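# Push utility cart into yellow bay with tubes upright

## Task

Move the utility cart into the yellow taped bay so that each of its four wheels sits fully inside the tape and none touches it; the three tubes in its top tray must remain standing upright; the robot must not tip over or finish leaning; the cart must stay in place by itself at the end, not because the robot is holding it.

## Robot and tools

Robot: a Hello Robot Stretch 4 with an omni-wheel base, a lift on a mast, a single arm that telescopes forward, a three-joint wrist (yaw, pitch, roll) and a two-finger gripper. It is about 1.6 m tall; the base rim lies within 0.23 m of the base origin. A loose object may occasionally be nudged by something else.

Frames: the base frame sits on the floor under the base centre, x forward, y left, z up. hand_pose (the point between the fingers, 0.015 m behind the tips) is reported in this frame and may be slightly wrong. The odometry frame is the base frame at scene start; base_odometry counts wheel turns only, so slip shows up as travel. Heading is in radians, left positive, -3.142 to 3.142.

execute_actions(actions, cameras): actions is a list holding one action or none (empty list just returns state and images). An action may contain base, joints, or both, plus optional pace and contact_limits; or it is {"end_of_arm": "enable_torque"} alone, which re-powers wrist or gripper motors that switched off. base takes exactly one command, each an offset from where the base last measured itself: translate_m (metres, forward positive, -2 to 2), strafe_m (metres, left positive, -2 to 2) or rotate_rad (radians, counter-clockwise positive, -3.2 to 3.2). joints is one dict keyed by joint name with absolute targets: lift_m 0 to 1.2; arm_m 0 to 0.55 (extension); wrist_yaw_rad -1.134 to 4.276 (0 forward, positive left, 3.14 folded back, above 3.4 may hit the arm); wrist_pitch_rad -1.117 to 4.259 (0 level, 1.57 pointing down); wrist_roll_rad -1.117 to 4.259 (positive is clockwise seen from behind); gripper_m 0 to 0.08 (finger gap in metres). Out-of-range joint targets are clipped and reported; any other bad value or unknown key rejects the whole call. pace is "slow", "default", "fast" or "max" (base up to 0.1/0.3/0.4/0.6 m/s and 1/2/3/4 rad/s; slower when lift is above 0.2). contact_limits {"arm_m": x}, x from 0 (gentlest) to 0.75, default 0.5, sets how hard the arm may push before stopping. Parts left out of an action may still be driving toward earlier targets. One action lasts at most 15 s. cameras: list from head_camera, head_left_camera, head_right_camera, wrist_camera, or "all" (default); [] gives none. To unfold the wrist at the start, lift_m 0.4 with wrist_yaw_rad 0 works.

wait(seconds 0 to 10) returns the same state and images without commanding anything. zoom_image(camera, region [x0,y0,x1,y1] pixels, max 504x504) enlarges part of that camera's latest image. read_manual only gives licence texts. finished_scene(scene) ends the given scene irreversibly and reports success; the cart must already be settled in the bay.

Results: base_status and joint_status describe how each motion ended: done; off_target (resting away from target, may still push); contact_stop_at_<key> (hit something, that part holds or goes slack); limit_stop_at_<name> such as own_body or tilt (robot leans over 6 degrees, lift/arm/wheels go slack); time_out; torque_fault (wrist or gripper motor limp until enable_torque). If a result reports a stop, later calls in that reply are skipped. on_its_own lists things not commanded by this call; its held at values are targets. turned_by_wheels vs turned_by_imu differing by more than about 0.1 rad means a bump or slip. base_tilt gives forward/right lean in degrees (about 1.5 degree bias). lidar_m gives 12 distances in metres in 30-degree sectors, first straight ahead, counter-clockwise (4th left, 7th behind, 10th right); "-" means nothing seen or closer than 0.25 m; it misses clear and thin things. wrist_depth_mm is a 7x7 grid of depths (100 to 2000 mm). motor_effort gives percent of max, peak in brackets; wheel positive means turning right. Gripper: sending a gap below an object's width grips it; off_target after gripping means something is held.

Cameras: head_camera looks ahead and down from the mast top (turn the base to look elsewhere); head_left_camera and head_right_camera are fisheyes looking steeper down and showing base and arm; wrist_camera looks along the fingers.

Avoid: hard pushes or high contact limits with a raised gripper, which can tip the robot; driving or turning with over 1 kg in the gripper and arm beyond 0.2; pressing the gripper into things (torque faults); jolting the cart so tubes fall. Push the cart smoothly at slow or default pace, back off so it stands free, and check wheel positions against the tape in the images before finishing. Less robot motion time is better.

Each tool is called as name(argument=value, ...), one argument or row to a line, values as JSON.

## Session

execute_actions(
  actions=[],
)

Scene clock: 0.00 s.
base_odometry: x=+0.000 y=+0.000 heading=+0.000 (m, m, rad; odometry frame)
turned_by_wheels: +0.000 (rad since the last result)
turned_by_imu: +0.000 (rad since the last result)
base_tilt: forward=+0.3 right=+0.2 (deg)
lidar_m: 1.68 1.72 0.80 0.62 0.61 1.88 1.76 2.04 0.64 0.55 0.57 0.75
base_status: not commanded
joint_positions: lift_m=+0.160 arm_m=-0.001 wrist_yaw_rad=+3.100 wrist_pitch_rad=+0.012 wrist_roll_rad=-0.003 gripper_m=+0.040
joint_status: not commanded
motor_effort: lift_m=+19 arm_m=+0 wrist_yaw_rad=+0 wrist_pitch_rad=-8 wrist_roll_rad=+0 gripper_m=+2 wheel_0=+1 wheel_1=+0 wheel_2=+0 (%)
hand_pose: x=-0.0387 y=+0.0962 z=+0.3352 quat_wxyz=(+0.021, -0.006, -0.001, +1.000) (m; base frame)
wrist_depth_mm: - 136 - - - - - / - 123 185 - - - - / - 129 190 - - - - / 137 138 - - - - - / 1618 1921 - 1808 1921 - - / 1042 1098 147 1160 147 1138 1118 / 778 - - 842 - - 798
pictures: head_camera, head_left_camera, head_right_camera, wrist_camera
camera_calibration (this result's frames):
wrist_camera: T_world_to_cam=[[0.0528932, 0.998599, 0.0012711, -0.0953434], [0.0423891, -0.000973499, -0.999101, 0.391177], [-0.9977, 0.0528995, -0.0423812, 0.120988], [0, 0, 0, 1]] pos_world=[0.109171, 0.0891904, 0.396074]
Images, in order (width x height): head_camera 420x560, head_left_camera 420x672, head_right_camera 420x672, wrist_camera 616x392.

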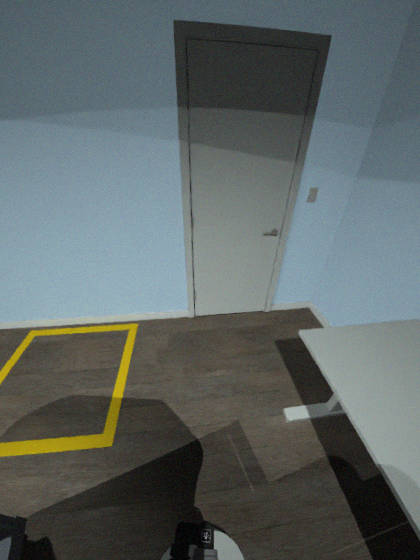

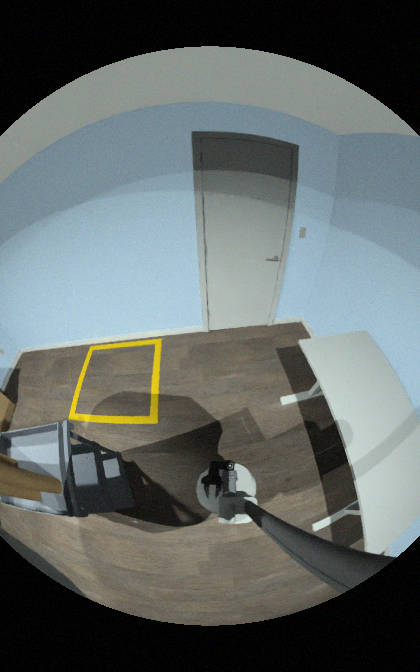

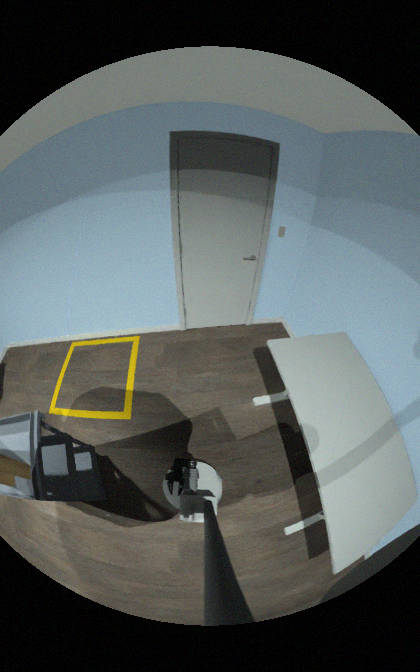

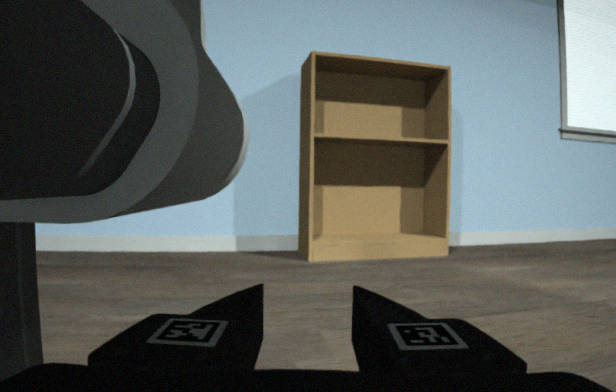

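zoom_image(
  camera="head_left_camera",
  region=[0, 320, 260, 560],
)

zoom_image(
  camera="head_right_camera",
  region=[0, 320, 260, 560],
)

Region (0, 320, 260, 560) of head_left_camera's 420x672 image, scaled by 1.938, with more detail than that image has; it fills the top 465 rows of this view, and the rest is white.

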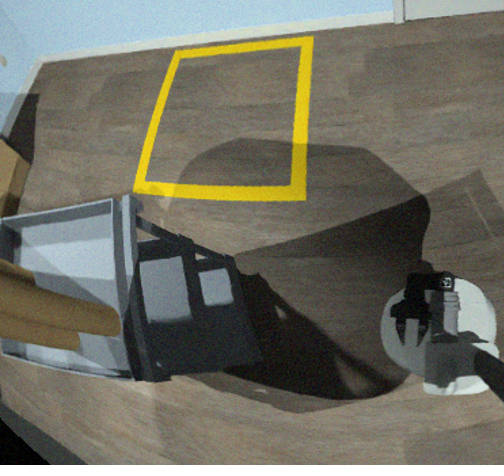

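Region (0, 320, 260, 560) of head_right_camera's 420x672 image, scaled by 1.938, with more detail than that image has; it fills the top 465 rows of this view, and the rest is white.

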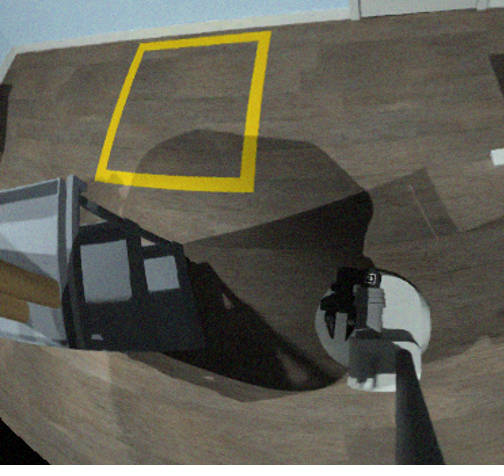

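zoom_image(
  camera="head_left_camera",
  region=[0, 400, 150, 530],
)

zoom_image(
  camera="head_left_camera",
  region=[50, 325, 190, 440],
)

zoom_image(
  camera="head_right_camera",
  region=[30, 320, 170, 435],
)

Region (0, 400, 150, 530) of head_left_camera's 420x672 image, scaled by 3.360, with more detail than that image has; it fills the top 437 rows of this view, and the rest is white.

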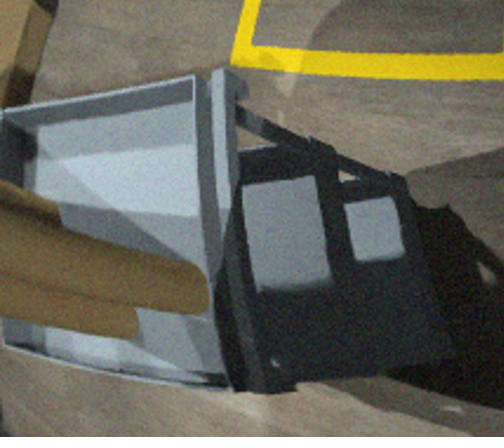

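Region (50, 325, 190, 440) of head_left_camera's 420x672 image, scaled by 3.600, with more detail than that image has; it fills the top 414 rows of this view, and the rest is white.

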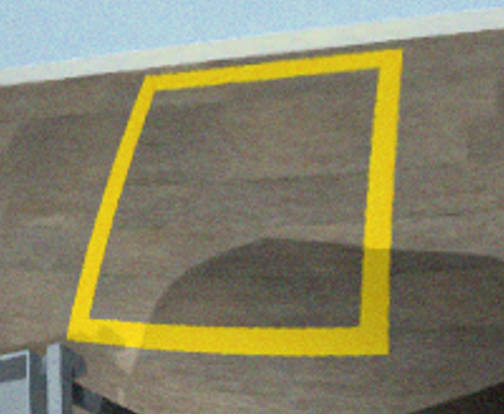

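Region (30, 320, 170, 435) of head_right_camera's 420x672 image, scaled by 3.600, with more detail than that image has; it fills the top 414 rows of this view, and the rest is white.

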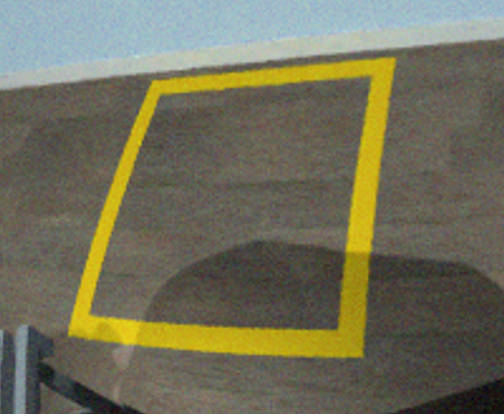

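execute_actions(
  actions=[
    {"base": {"rotate_rad": 1.78}, "joints": {"lift_m": 0.44, "wrist_yaw_rad": 0, "wrist_pitch_rad": 0, "wrist_roll_rad": 0, "gripper_m": 0.08, "arm_m": 0.2}, "pace": "fast"},
  ],
)

Scene clock: 9.57 s.
base_odometry: x=+0.000 y=+0.000 heading=+1.780 (m, m, rad; odometry frame)
turned_by_wheels: +1.780 (rad since the last result)
turned_by_imu: +1.754 (rad since the last result)
base_tilt: forward=+0.3 right=+0.2 (deg)
lidar_m: 0.61 2.77 1.76 1.91 0.78 0.58 0.55 0.61 0.88 1.66 1.80 0.70
base_status: done
joint_positions: lift_m=+0.440 arm_m=+0.199 wrist_yaw_rad=+0.000 wrist_pitch_rad=+0.003 wrist_roll_rad=+0.000 gripper_m=+0.080
joint_status: all done
motor_effort: lift_m=+22(23) arm_m=+8(7) wrist_yaw_rad=-1(8) wrist_pitch_rad=-8(11) wrist_roll_rad=+2(0) gripper_m=+3(2) wheel_0=-2(15) wheel_1=-2(9) wheel_2=+0(14) (%)
hand_pose: x=+0.5823 y=-0.0873 z=+0.6173 quat_wxyz=(+1.000, +0.000, +0.001, +0.000) (m; base frame)
wrist_depth_mm: 244 253 266 282 296 315 330 / 249 370 384 382 375 359 345 / 250 - - 891 - - - / 252 - - - - - - / 252 - 854 904 891 - - / 254 375 530 591 539 359 1661 / - - 274 293 230 - -
pictures: head_camera, head_left_camera, head_right_camera, wrist_camera
camera_calibration (this result's frames):
wrist_camera: T_world_to_cam=[[-0.0108028, -0.999941, -0.00117536, -0.081198], [-0.0327916, 0.00152906, -0.999461, 0.690761], [0.999404, -0.0107584, -0.0328061, -0.412112], [0, 0, 0, 1]] pos_world=[0.433641, -0.0866831, 0.676774]
Images, in order (width x height): head_camera 420x560, head_left_camera 420x672, head_right_camera 420x672, wrist_camera 616x392.

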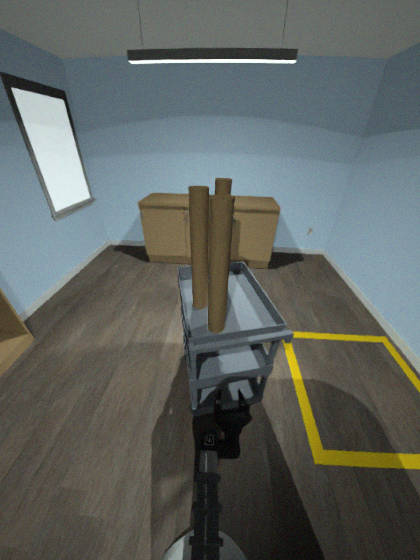

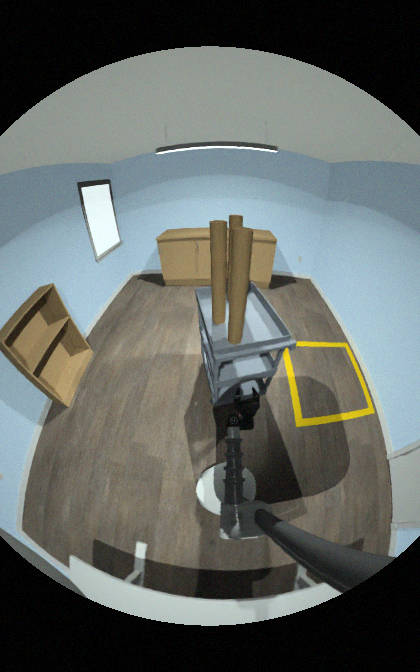

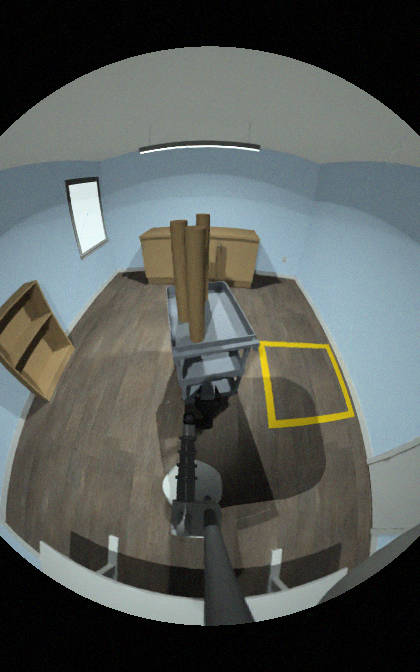

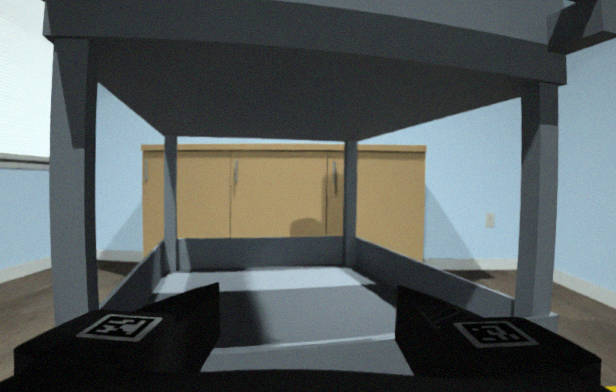

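execute_actions(
  actions=[
    {"base": {"strafe_m": -0.242}, "joints": {"arm_m": 0.355}, "pace": "fast"},
  ],
)

Scene clock: 11.97 s.
base_odometry: x=+0.237 y=+0.050 heading=+1.780 (m, m, rad; odometry frame)
turned_by_wheels: +0.000 (rad since the last result)
turned_by_imu: +0.000 (rad since the last result)
base_tilt: forward=+0.3 right=+0.2 (deg)
lidar_m: 0.65 0.62 1.98 1.95 0.83 0.60 0.58 0.63 1.49 1.42 1.56 2.19
base_status: done
joint_positions: lift_m=+0.440 arm_m=+0.354 wrist_yaw_rad=+0.000 wrist_pitch_rad=+0.003 wrist_roll_rad=+0.000 gripper_m=+0.080
joint_status: all done
motor_effort: lift_m=+22(22) arm_m=+8(9) wrist_yaw_rad=-1(1) wrist_pitch_rad=-7(8) wrist_roll_rad=+0(1) gripper_m=+4(2) wheel_0=+2(13) wheel_1=+1(13) wheel_2=+0(0) (%)
hand_pose: x=+0.7372 y=-0.0874 z=+0.6174 quat_wxyz=(+1.000, +0.000, +0.001, +0.000) (m; base frame)
wrist_depth_mm: 248 251 251 192 - - - / 370 377 387 193 - - - / - - - 195 - - - / - - - 195 - - - / 699 732 759 196 - - - / 574 559 530 198 1808 1921 1863 / - - 394 211 707 - -
pictures: head_camera, head_left_camera, head_right_camera, wrist_camera
camera_calibration (this result's frames):
wrist_camera: T_world_to_cam=[[-0.0110493, -0.999938, -0.00117993, -0.0793921], [-0.0326772, 0.00154045, -0.999465, 0.695791], [0.999405, -0.0110049, -0.0326922, -0.567027], [0, 0, 0, 1]] pos_world=[0.588548, -0.0866991, 0.676787]
Images, in order (width x height): head_camera 420x560, head_left_camera 420x672, head_right_camera 420x672, wrist_camera 616x392.

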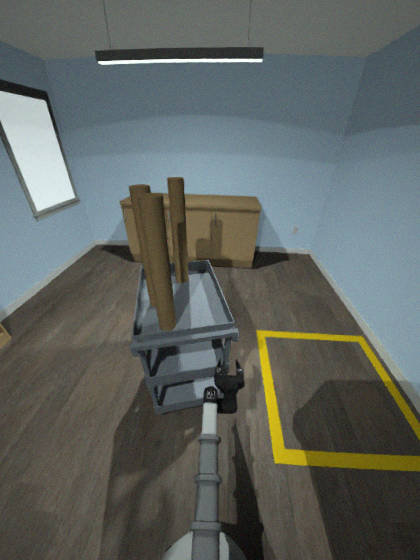

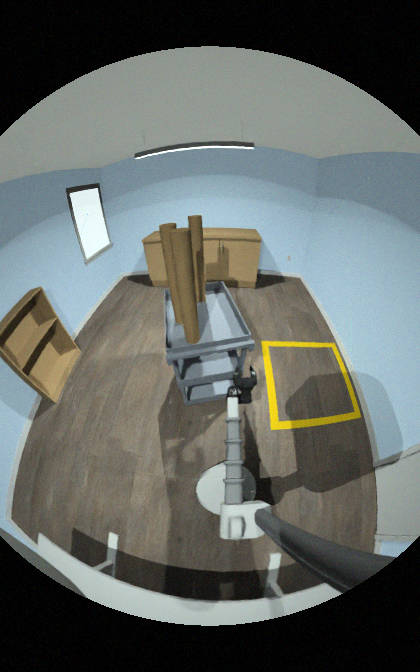

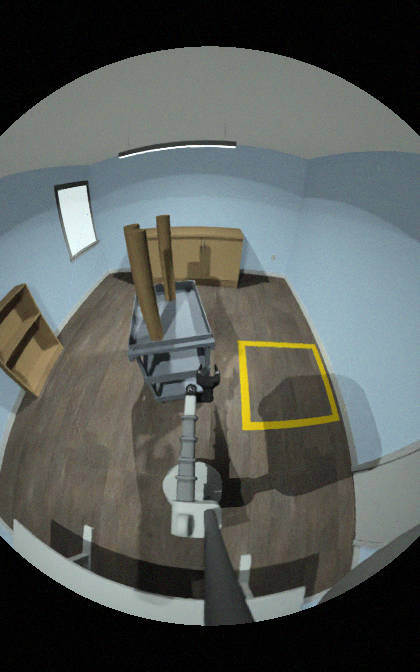

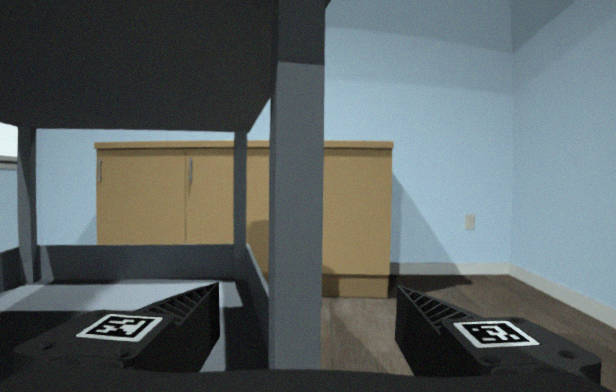

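execute_actions(
  actions=[
    {"base": {"strafe_m": 0.005}, "joints": {"arm_m": 0.436, "gripper_m": 0.056}, "pace": "fast"},
  ],
  cameras=["wrist_camera"],
)

Scene clock: 13.20 s.
base_odometry: x=+0.232 y=+0.049 heading=+1.780 (m, m, rad; odometry frame)
turned_by_wheels: +0.000 (rad since the last result)
turned_by_imu: -0.001 (rad since the last result)
base_tilt: forward=+0.4 right=+0.2 (deg)
lidar_m: 0.63 0.65 2.00 2.01 0.82 0.60 0.59 0.63 1.49 1.42 1.55 2.18
base_status: done
joint_positions: lift_m=+0.440 arm_m=+0.435 wrist_yaw_rad=+0.000 wrist_pitch_rad=+0.003 wrist_roll_rad=+0.000 gripper_m=+0.056
joint_status: all done
motor_effort: lift_m=+22(22) arm_m=+8(9) wrist_yaw_rad=-1(2) wrist_pitch_rad=-7(8) wrist_roll_rad=+0(1) gripper_m=+0(2) wheel_0=+1(7) wheel_1=-2(10) wheel_2=+0(1) (%)
hand_pose: x=+0.8182 y=-0.0874 z=+0.6174 quat_wxyz=(+1.000, +0.000, +0.001, +0.000) (m; base frame)
wrist_depth_mm: 248 251 251 111 - - - / 370 379 387 111 - - - / - - - 112 - - - / - - - 112 - - - / - 661 683 113 - - - / 544 580 138 113 164 1921 1863 / - - 135 114 135 - 1366
pictures: wrist_camera
camera_calibration (this result's frames):
wrist_camera: T_world_to_cam=[[-0.0109311, -0.99994, -0.00118102, -0.078568], [-0.0326608, 0.0015375, -0.999465, 0.698428], [0.999407, -0.0108867, -0.0326756, -0.647996], [0, 0, 0, 1]] pos_world=[0.669564, -0.0866916, 0.676788]
Images, in order (width x height): wrist_camera 616x392.

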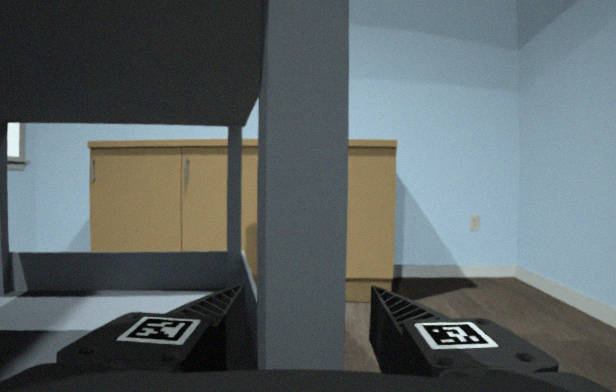

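Post is centred between the jaws. Closing while stationary.

execute_actions(
  actions=[
    {"joints": {"gripper_m": 0.018}},
  ],
  cameras=["wrist_camera", "head_right_camera", "head_camera"],
)

Scene clock: 14.30 s.
base_odometry: x=+0.232 y=+0.049 heading=+1.780 (m, m, rad; odometry frame)
turned_by_wheels: +0.000 (rad since the last result)
turned_by_imu: +0.000 (rad since the last result)
base_tilt: forward=+0.3 right=+0.1 (deg)
lidar_m: 0.64 0.66 1.95 2.01 0.81 0.60 0.57 0.63 1.51 1.41 1.54 2.19
base_status: not commanded
joint_positions: lift_m=+0.440 arm_m=+0.435 wrist_yaw_rad=+0.004 wrist_pitch_rad=+0.003 wrist_roll_rad=+0.001 gripper_m=+0.028
joint_status: gripper_m off_target (ended at +0.028, target +0.018)
on_its_own: gripper_m is held at +0.023, not at your +0.018, by its contact guard: the fingers met something
motor_effort: lift_m=+22(22) arm_m=+8(8) wrist_yaw_rad=-11(12) wrist_pitch_rad=-7(7) wrist_roll_rad=-1(3) gripper_m=-35(34) wheel_0=+2(2) wheel_1=-2(2) wheel_2=+0(0) (%)
hand_pose: x=+0.8185 y=-0.0866 z=+0.6174 quat_wxyz=(+1.000, +0.000, +0.001, +0.002) (m; base frame)
wrist_depth_mm: 247 251 251 110 - - - / 368 377 384 111 - - - / - - - 112 - - - / - - - 112 - - - / - - 683 113 - - - / 544 564 138 113 148 1863 1863 / 394 - - 114 - 1397 1366
pictures: head_camera, head_right_camera, wrist_camera
camera_calibration (this result's frames):
wrist_camera: T_world_to_cam=[[-0.00743714, -0.99997, -0.00197585, -0.0801923], [-0.0325575, 0.002217, -0.999467, 0.698436], [0.999442, -0.00736885, -0.032573, -0.648082], [0, 0, 0, 1]] pos_world=[0.669863, -0.086514, 0.676796]
Images, in order (width x height): head_camera 420x560, head_right_camera 420x672, wrist_camera 616x392.

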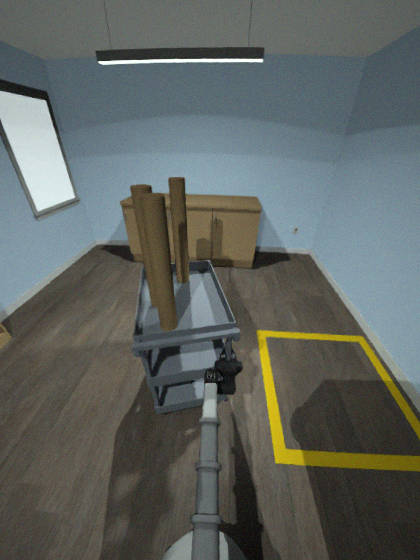

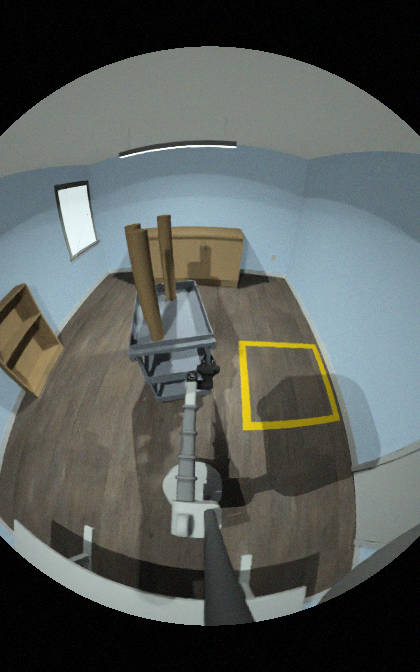

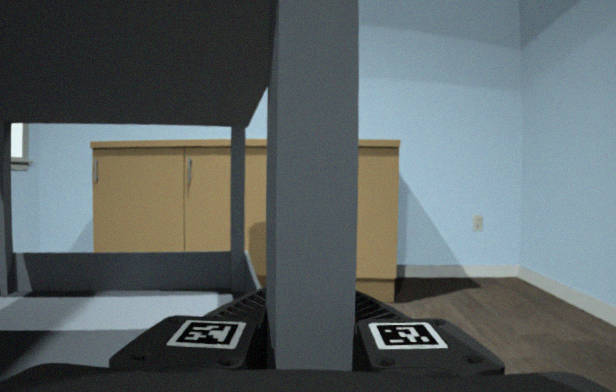

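zoom_image(
  camera="head_right_camera",
  region=[220, 325, 360, 445],
)

zoom_image(
  camera="head_camera",
  region=[240, 310, 420, 480],
)

Region (220, 325, 360, 445) of head_right_camera's 420x672 image, scaled by 3.600, with more detail than that image has; it fills the top 432 rows of this view, and the rest is white.

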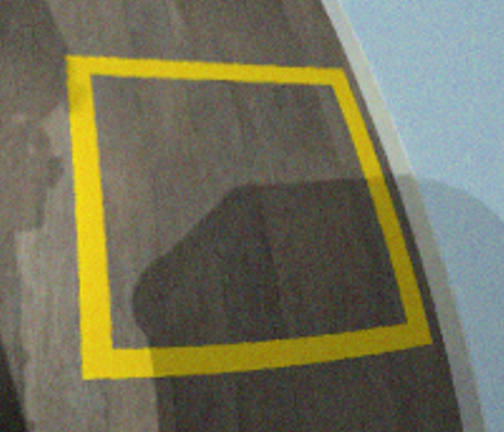

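Region (240, 310, 420, 480) of head_camera's 420x560 image, scaled by 2.800, with more detail than that image has.

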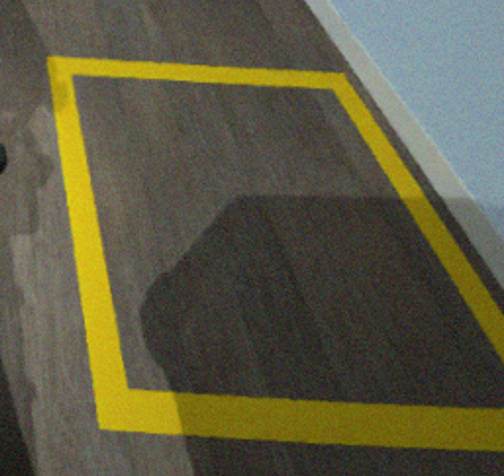

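zoom_image(
  camera="head_right_camera",
  region=[170, 345, 240, 405],
)

zoom_image(
  camera="head_camera",
  region=[180, 340, 260, 410],
)

Region (170, 345, 240, 405) of head_right_camera's 420x672 image, scaled by 7.200, with more detail than that image has; it fills the top 432 rows of this view, and the rest is white.

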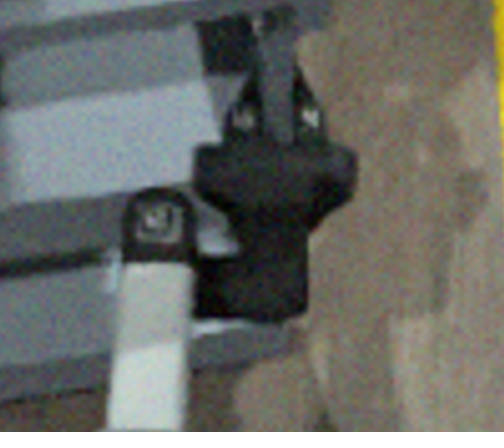

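Region (180, 340, 260, 410) of head_camera's 420x560 image, scaled by 6.300, with more detail than that image has; it fills the top 441 rows of this view, and the rest is white.

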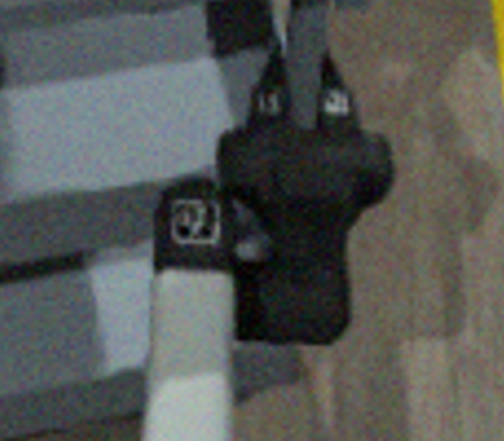

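execute_actions(
  actions=[
    {"base": {"strafe_m": -0.5}, "pace": "default"},
  ],
  cameras=["wrist_camera", "head_right_camera", "head_camera"],
)

Scene clock: 19.80 s.
torque_fault: gripper_m switched itself off since the last result.
base_odometry: x=+0.721 y=+0.154 heading=+1.780 (m, m, rad; odometry frame)
turned_by_wheels: +0.000 (rad since the last result)
turned_by_imu: +0.004 (rad since the last result)
base_tilt: forward=+0.4 right=+0.2 (deg)
lidar_m: 0.54 0.49 2.51 2.49 0.87 0.64 0.59 1.33 0.96 0.93 1.06 1.45
base_status: done
joint_positions: lift_m=+0.440 arm_m=+0.435 wrist_yaw_rad=+0.001 wrist_pitch_rad=+0.003 wrist_roll_rad=+0.000 gripper_m=+0.080
joint_status: not commanded
on_its_own: gripper_m is off since a torque_fault, until you send "end_of_arm": "enable_torque" (your +0.018 is given up)
motor_effort: lift_m=+22(22) arm_m=+7(8) wrist_yaw_rad=-2(41) wrist_pitch_rad=-7(7) wrist_roll_rad=+0(1) gripper_m=+2(53) wheel_0=+5(22) wheel_1=-2(7) wheel_2=+3(7) (%)
hand_pose: x=+0.8184 y=-0.0873 z=+0.6174 quat_wxyz=(+1.000, +0.000, +0.001, +0.000) (m; base frame)
wrist_depth_mm: 247 251 116 - - - 1397 / 368 - 116 - - - 1430 / - - 117 - - - 1430 / - - 118 - - - 1430 / 564 - 118 - - - 1397 / 544 466 119 1808 1808 1661 1366 / - - 118 1336 707 - -
pictures: head_camera, head_right_camera, wrist_camera
camera_calibration (this result's frames):
wrist_camera: T_world_to_cam=[[-0.0105431, -0.999943, -0.00149848, -0.0786051], [-0.0324971, 0.00184041, -0.99947, 0.698375], [0.999416, -0.0104889, -0.0325146, -0.648252], [0, 0, 0, 1]] pos_world=[0.66974, -0.0866853, 0.676809]
Images, in order (width x height): head_camera 420x560, head_right_camera 420x672, wrist_camera 616x392.

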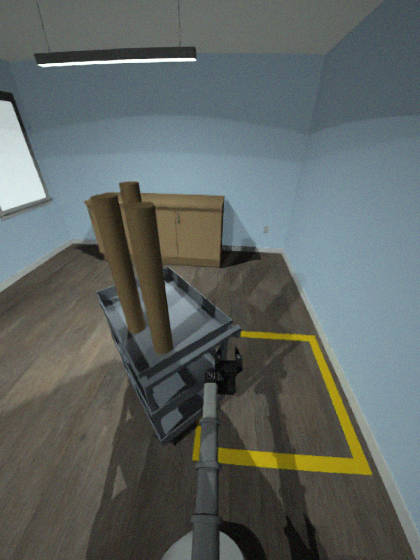

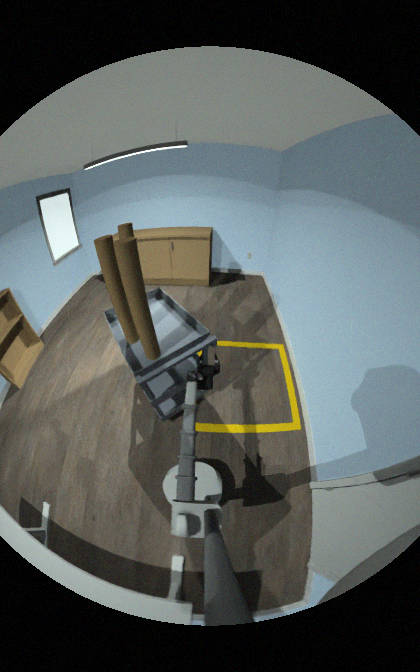

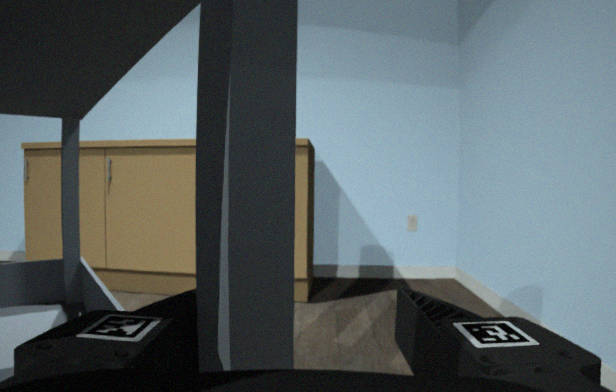

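execute_actions(
  actions=[
    {"base": {"translate_m": 0.25}, "pace": "slow"},
  ],
  cameras=["wrist_camera", "head_right_camera", "head_camera"],
)

Scene clock: 28.10 s.
base_odometry: x=+0.669 y=+0.398 heading=+1.780 (m, m, rad; odometry frame)
turned_by_wheels: +0.000 (rad since the last result)
turned_by_imu: -0.004 (rad since the last result)
base_tilt: forward=+0.3 right=+0.1 (deg)
lidar_m: 0.32 0.37 2.49 2.39 1.21 0.86 0.86 1.33 1.00 0.96 1.05 1.47
base_status: done
joint_positions: lift_m=+0.440 arm_m=+0.435 wrist_yaw_rad=-0.002 wrist_pitch_rad=+0.002 wrist_roll_rad=+0.000 gripper_m=+0.080
joint_status: not commanded
on_its_own: gripper_m is off since a torque_fault, until you send "end_of_arm": "enable_torque" (your +0.018 is given up)
motor_effort: lift_m=+22(22) arm_m=+7(7) wrist_yaw_rad=+6(7) wrist_pitch_rad=-6(7) wrist_roll_rad=-1(0) gripper_m=+2(0) wheel_0=+3(7) wheel_1=+3(8) wheel_2=-6(12) (%)
hand_pose: x=+0.8182 y=-0.0878 z=+0.6174 quat_wxyz=(+1.000, +0.000, +0.001, -0.001) (m; base frame)
wrist_depth_mm: - - - - - - 1397 / - - - - - - 1430 / 1808 1808 1756 - - - 1430 / 1808 1756 1756 - - - 1430 / 1863 1808 1756 - - - 1397 / 1863 1863 160 - 165 1661 1336 / - - 145 - 141 - -
pictures: head_camera, head_right_camera, wrist_camera
camera_calibration (this result's frames):
wrist_camera: T_world_to_cam=[[-0.0131114, -0.999913, -0.00151537, -0.0770393], [-0.0324002, 0.00193955, -0.999473, 0.69834], [0.999389, -0.0130553, -0.0324228, -0.648278], [0, 0, 0, 1]] pos_world=[0.669498, -0.0868506, 0.676836]
Images, in order (width x height): head_camera 420x560, head_right_camera 420x672, wrist_camera 616x392.

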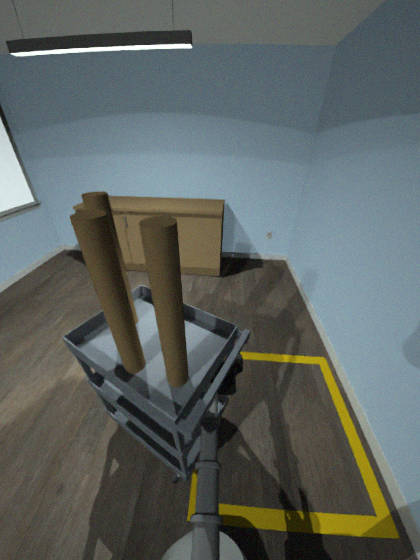

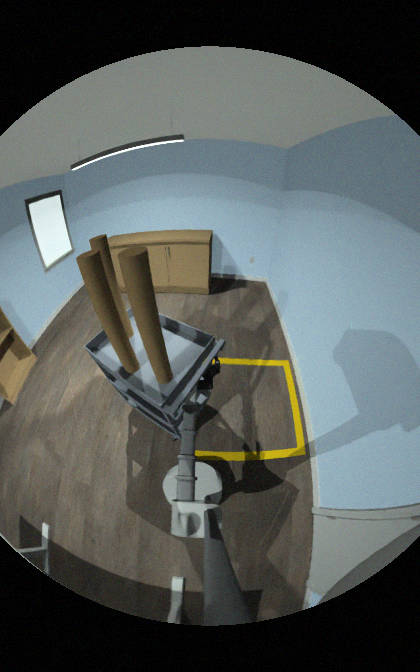

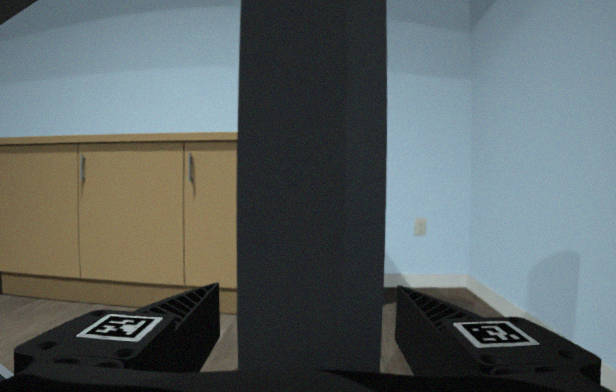

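execute_actions(
  actions=[],
)

Scene clock: 28.73 s.
base_odometry: x=+0.669 y=+0.398 heading=+1.780 (m, m, rad; odometry frame)
turned_by_wheels: +0.000 (rad since the last result)
turned_by_imu: +0.000 (rad since the last result)
base_tilt: forward=+0.4 right=+0.2 (deg)
lidar_m: 0.32 0.36 2.51 2.42 1.21 0.89 0.83 1.35 0.99 0.98 1.06 1.48
base_status: done
joint_positions: lift_m=+0.440 arm_m=+0.435 wrist_yaw_rad=-0.002 wrist_pitch_rad=+0.002 wrist_roll_rad=+0.000 gripper_m=+0.080
joint_status: not commanded
on_its_own: gripper_m is off since a torque_fault, until you send "end_of_arm": "enable_torque" (your +0.018 is given up)
motor_effort: lift_m=+21(22) arm_m=+7(7) wrist_yaw_rad=+6(7) wrist_pitch_rad=-7(7) wrist_roll_rad=+0(0) gripper_m=+2(0) wheel_0=+3(7) wheel_1=+4(8) wheel_2=-6(12) (%)
hand_pose: x=+0.8182 y=-0.0878 z=+0.6174 quat_wxyz=(+1.000, +0.000, +0.001, -0.001) (m; base frame)
wrist_depth_mm: - - - - - - 1397 / - - - - - - 1397 / 1808 1808 1756 - - - 1430 / 1863 1808 1756 - - - 1430 / 1808 1808 1756 - - - 1430 / 1863 1863 160 - 165 1661 1336 / - - 145 - 142 - -
pictures: head_camera, head_left_camera, head_right_camera, wrist_camera
camera_calibration (this result's frames):
wrist_camera: T_world_to_cam=[[-0.0131109, -0.999913, -0.0015153, -0.0770396], [-0.0324004, 0.00193946, -0.999473, 0.69834], [0.999389, -0.0130549, -0.032423, -0.648278], [0, 0, 0, 1]] pos_world=[0.669499, -0.0868505, 0.676836]
Images, in order (width x height): head_camera 420x560, head_left_camera 420x672, head_right_camera 420x672, wrist_camera 616x392.

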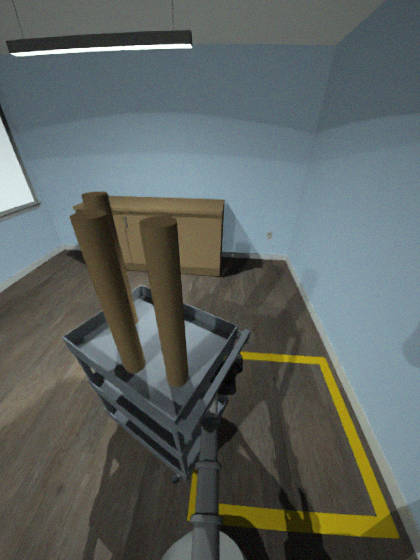

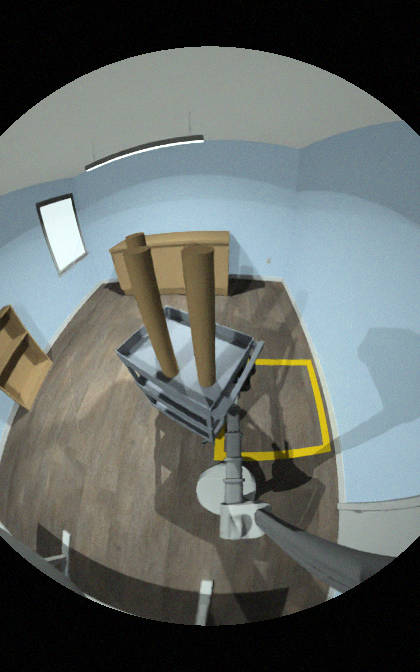

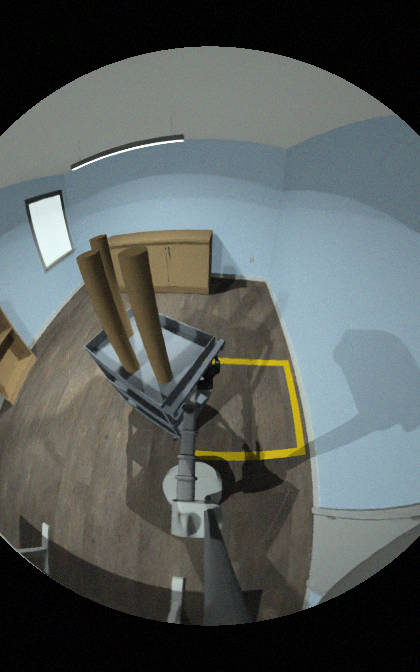

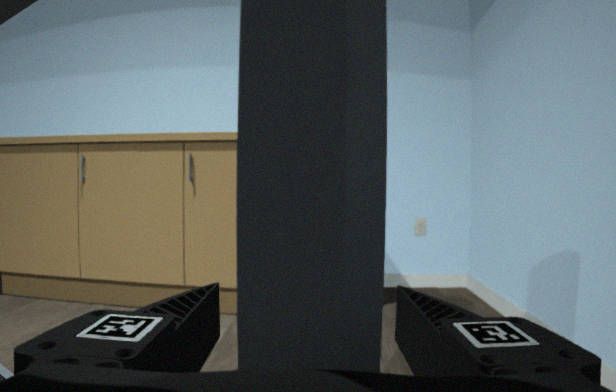

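zoom_image(
  camera="head_camera",
  region=[40, 260, 420, 560],
)

zoom_image(
  camera="head_right_camera",
  region=[60, 290, 340, 520],
)

Region (40, 260, 420, 560) of head_camera's 420x560 image, scaled by 1.326, with more detail than that image has; it fills the top 398 rows of this view, and the rest is white.

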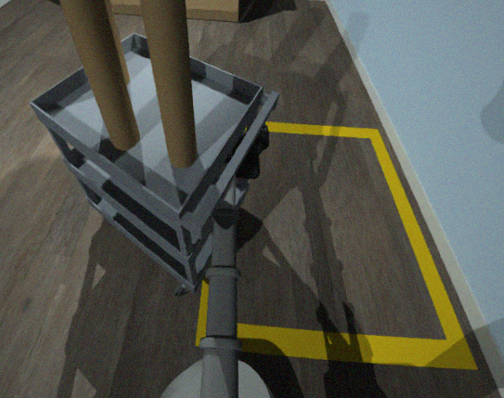

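Region (60, 290, 340, 520) of head_right_camera's 420x672 image, scaled by 1.800, with more detail than that image has; it fills the top 414 rows of this view, and the rest is white.

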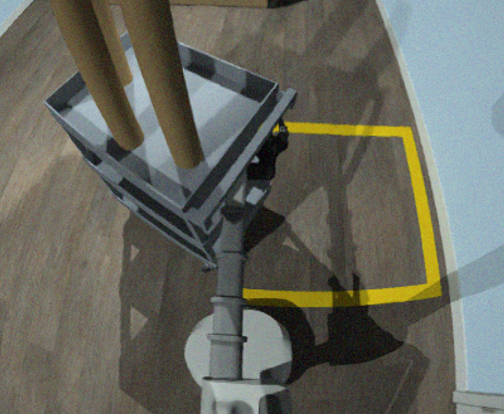

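zoom_image(
  camera="head_right_camera",
  region=[70, 290, 250, 460],
)

zoom_image(
  camera="head_camera",
  region=[50, 270, 270, 500],
)

Region (70, 290, 250, 460) of head_right_camera's 420x672 image, scaled by 2.800, with more detail than that image has.

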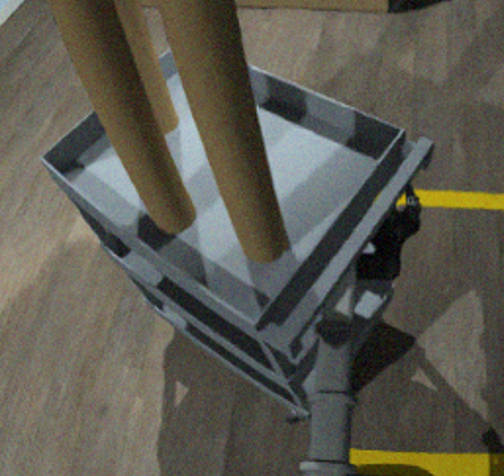

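Region (50, 270, 270, 500) of head_camera's 420x560 image, scaled by 2.191, with more detail than that image has; it fills the left 482 columns of this view, and the rest is white.

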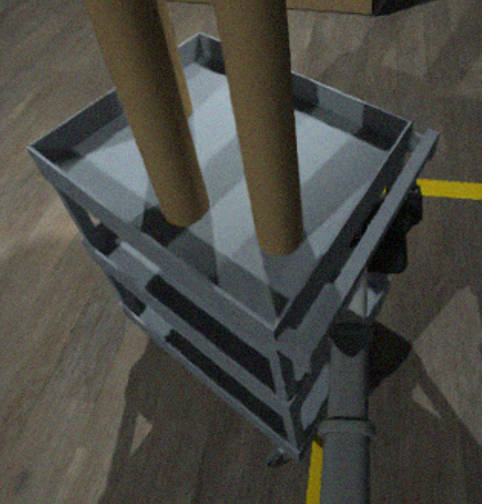

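zoom_image(
  camera="head_right_camera",
  region=[180, 340, 340, 480],
)

Region (180, 340, 340, 480) of head_right_camera's 420x672 image, scaled by 3.150, with more detail than that image has; it fills the top 441 rows of this view, and the rest is white.

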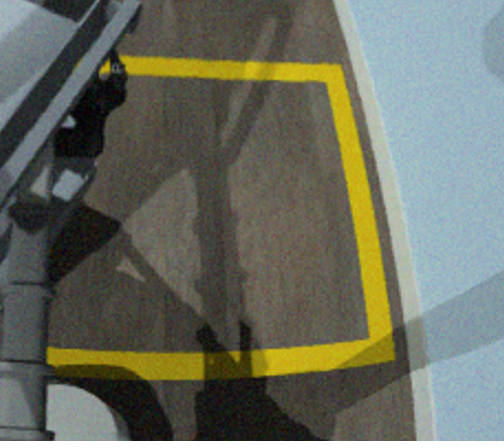

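execute_actions(
  actions=[
    {"end_of_arm": "enable_torque"},
  ],
  cameras=[],
)

execute_actions(
  actions=[
    {"joints": {"gripper_m": 0.042}},
  ],
  cameras=["wrist_camera"],
)

Scene clock: 37.53 s.
base_odometry: x=+0.669 y=+0.398 heading=+1.780 (m, m, rad; odometry frame)
turned_by_wheels: +0.000 (rad since the last result)
turned_by_imu: -0.001 (rad since the last result)
base_tilt: forward=+0.4 right=+0.2 (deg)
lidar_m: 0.34 0.37 2.50 2.42 1.17 0.89 0.86 1.33 1.01 0.97 1.03 1.49
base_status: not commanded
joint_positions: lift_m=+0.440 arm_m=+0.435 wrist_yaw_rad=-0.002 wrist_pitch_rad=+0.002 wrist_roll_rad=+0.000 gripper_m=+0.080
joint_status: not commanded
end_of_arm: enable_torque: each motor that was off is on again
on_its_own: gripper_m is held at +0.080, not at your +0.018, since a torque_fault
motor_effort: lift_m=+21(22) arm_m=+7(7) wrist_yaw_rad=+6(5) wrist_pitch_rad=-6(7) wrist_roll_rad=+0(0) gripper_m=+1(1) wheel_0=+3(4) wheel_1=+3(3) wheel_2=-7(7) (%)
hand_pose: x=+0.8182 y=-0.0878 z=+0.6174 quat_wxyz=(+1.000, +0.000, +0.001, -0.001) (m; base frame)
wrist_depth_mm: - - - - - - 1397 / - - - - - - 1397 / 1863 1808 1756 - - - 1397 / 1808 1756 1808 - - - 1430 / 1808 1808 1808 - - - 1397 / 1863 1863 160 - 165 1661 1366 / - - 145 - 142 - -
pictures: none
No camera images: the call's "cameras" was empty. Leave "cameras" out to get every camera's image.

Scene clock: 38.57 s.
base_odometry: x=+0.669 y=+0.398 heading=+1.780 (m, m, rad; odometry frame)
turned_by_wheels: +0.000 (rad since the last result)
turned_by_imu: +0.000 (rad since the last result)
base_tilt: forward=+0.3 right=+0.2 (deg)
lidar_m: 0.32 0.35 2.50 2.41 1.20 0.88 0.85 1.35 0.97 0.97 1.04 1.46
base_status: not commanded
joint_positions: lift_m=+0.440 arm_m=+0.435 wrist_yaw_rad=-0.002 wrist_pitch_rad=+0.002 wrist_roll_rad=+0.000 gripper_m=+0.042
joint_status: all done
motor_effort: lift_m=+22(22) arm_m=+7(7) wrist_yaw_rad=+5(6) wrist_pitch_rad=-6(7) wrist_roll_rad=+2(1) gripper_m=-2(1) wheel_0=+3(4) wheel_1=+4(3) wheel_2=-6(6) (%)
hand_pose: x=+0.8182 y=-0.0878 z=+0.6174 quat_wxyz=(+1.000, +0.000, +0.001, -0.001) (m; base frame)
wrist_depth_mm: - - - - - - 1397 / - - - - - - 1430 / 1808 1756 1756 - - - 1430 / 1808 1808 1756 - - - 1430 / 1863 1756 1756 - - - 1397 / 1808 1863 140 - 137 1756 1366 / 1308 - - - - - 1308
pictures: wrist_camera
camera_calibration (this result's frames):
wrist_camera: T_world_to_cam=[[-0.0131105, -0.999913, -0.00151526, -0.0770399], [-0.0324005, 0.00193942, -0.999473, 0.69834], [0.999389, -0.0130545, -0.0324231, -0.648278], [0, 0, 0, 1]] pos_world=[0.669499, -0.0868505, 0.676836]
Images, in order (width x height): wrist_camera 616x392.

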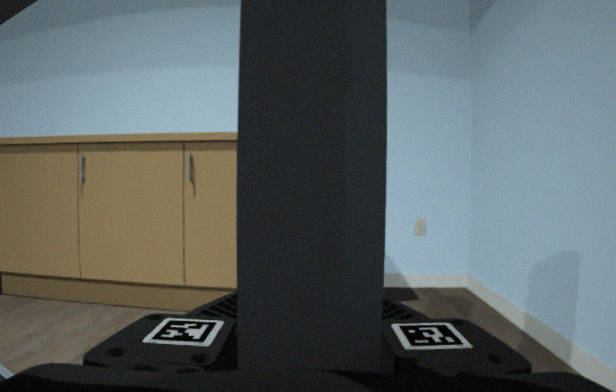

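execute_actions(
  actions=[
    {"base": {"strafe_m": -0.65}},
  ],
)

Scene clock: 42.20 s.
base_odometry: x=+1.304 y=+0.534 heading=+1.781 (m, m, rad; odometry frame)
turned_by_wheels: +0.001 (rad since the last result)
turned_by_imu: +0.010 (rad since the last result)
base_tilt: forward=+0.3 right=+0.2 (deg)
lidar_m: 0.32 0.37 0.83 3.08 1.21 1.07 1.09 0.45 0.34 0.33 0.35 0.50
base_status: done
joint_positions: lift_m=+0.440 arm_m=+0.435 wrist_yaw_rad=+0.001 wrist_pitch_rad=+0.003 wrist_roll_rad=+0.000 gripper_m=+0.042
joint_status: not commanded
motor_effort: lift_m=+22(22) arm_m=+7(7) wrist_yaw_rad=-4(27) wrist_pitch_rad=-7(8) wrist_roll_rad=+0(0) gripper_m=+1(7) wheel_0=+6(26) wheel_1=-2(9) wheel_2=+3(10) (%)
hand_pose: x=+0.8185 y=-0.0871 z=+0.6174 quat_wxyz=(+1.000, +0.000, +0.001, +0.001) (m; base frame)
wrist_depth_mm: - - - - 1756 723 488 / - - - - 1808 715 496 / 1756 1756 - - 1808 732 488 / 1756 1756 - - 1808 723 488 / 1808 1756 - - 1756 723 484 / 1756 1808 1756 - 153 654 488 / 1336 - - - 121 - 484
pictures: head_camera, head_left_camera, head_right_camera, wrist_camera
camera_calibration (this result's frames):
wrist_camera: T_world_to_cam=[[-0.00981967, -0.999951, -0.00144856, -0.079074], [-0.0327098, 0.00176907, -0.999463, 0.698517], [0.999417, -0.00976701, -0.0327256, -0.648127], [0, 0, 0, 1]] pos_world=[0.669821, -0.0866361, 0.676817]
Images, in order (width x height): head_camera 420x560, head_left_camera 420x672, head_right_camera 420x672, wrist_camera 616x392.

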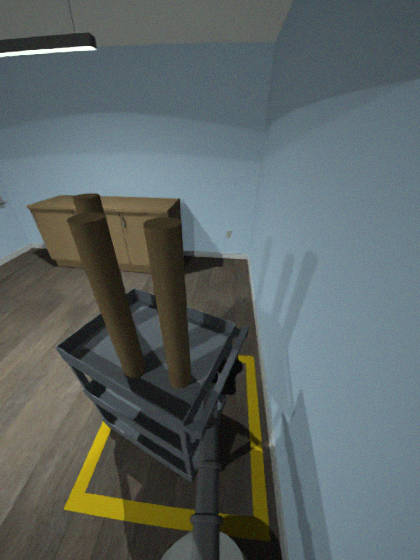

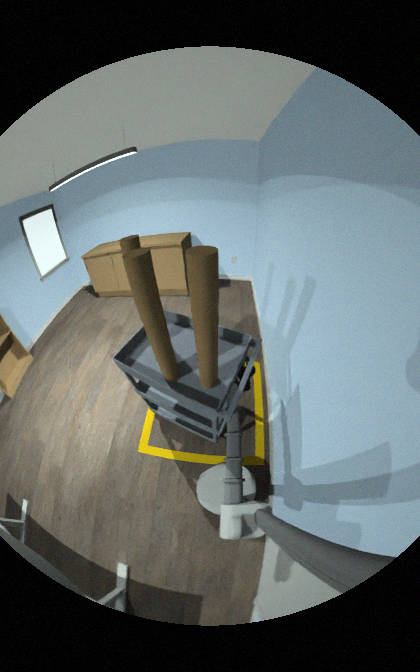

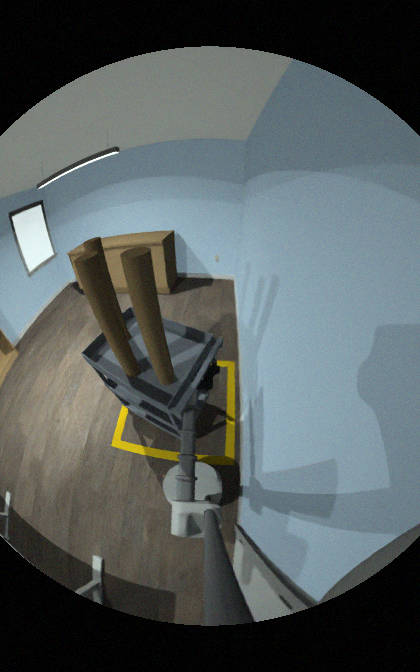

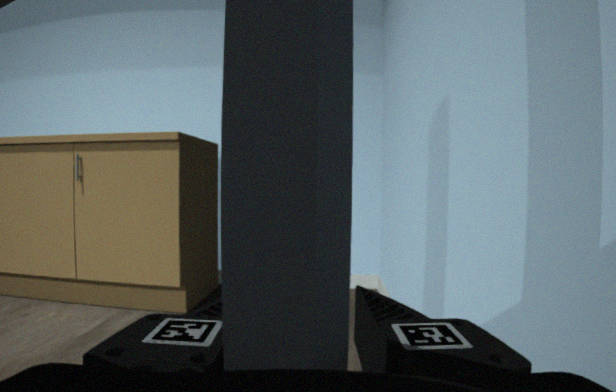

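zoom_image(
  camera="head_right_camera",
  region=[70, 290, 260, 480],
)

zoom_image(
  camera="head_left_camera",
  region=[100, 300, 290, 490],
)

Region (70, 290, 260, 480) of head_right_camera's 420x672 image, scaled by 2.653, with more detail than that image has.

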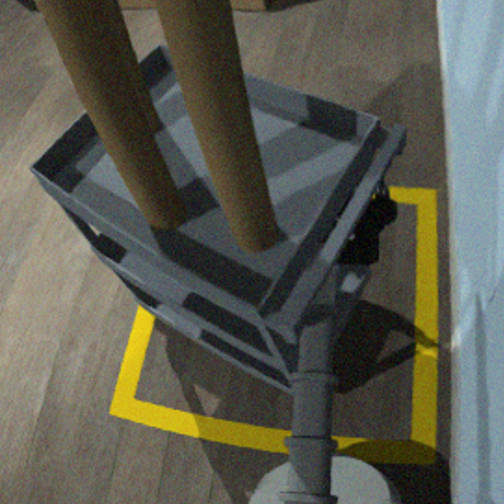

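Region (100, 300, 290, 490) of head_left_camera's 420x672 image, scaled by 2.653, with more detail than that image has.

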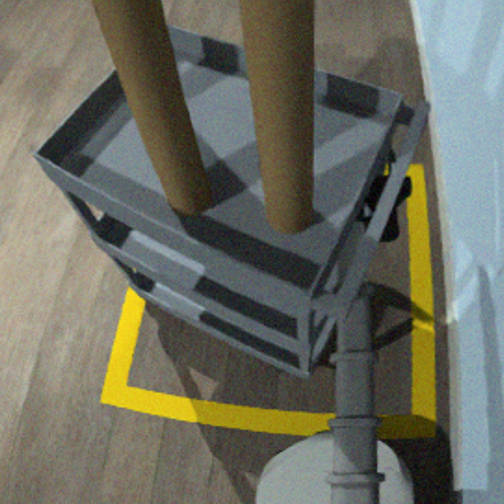

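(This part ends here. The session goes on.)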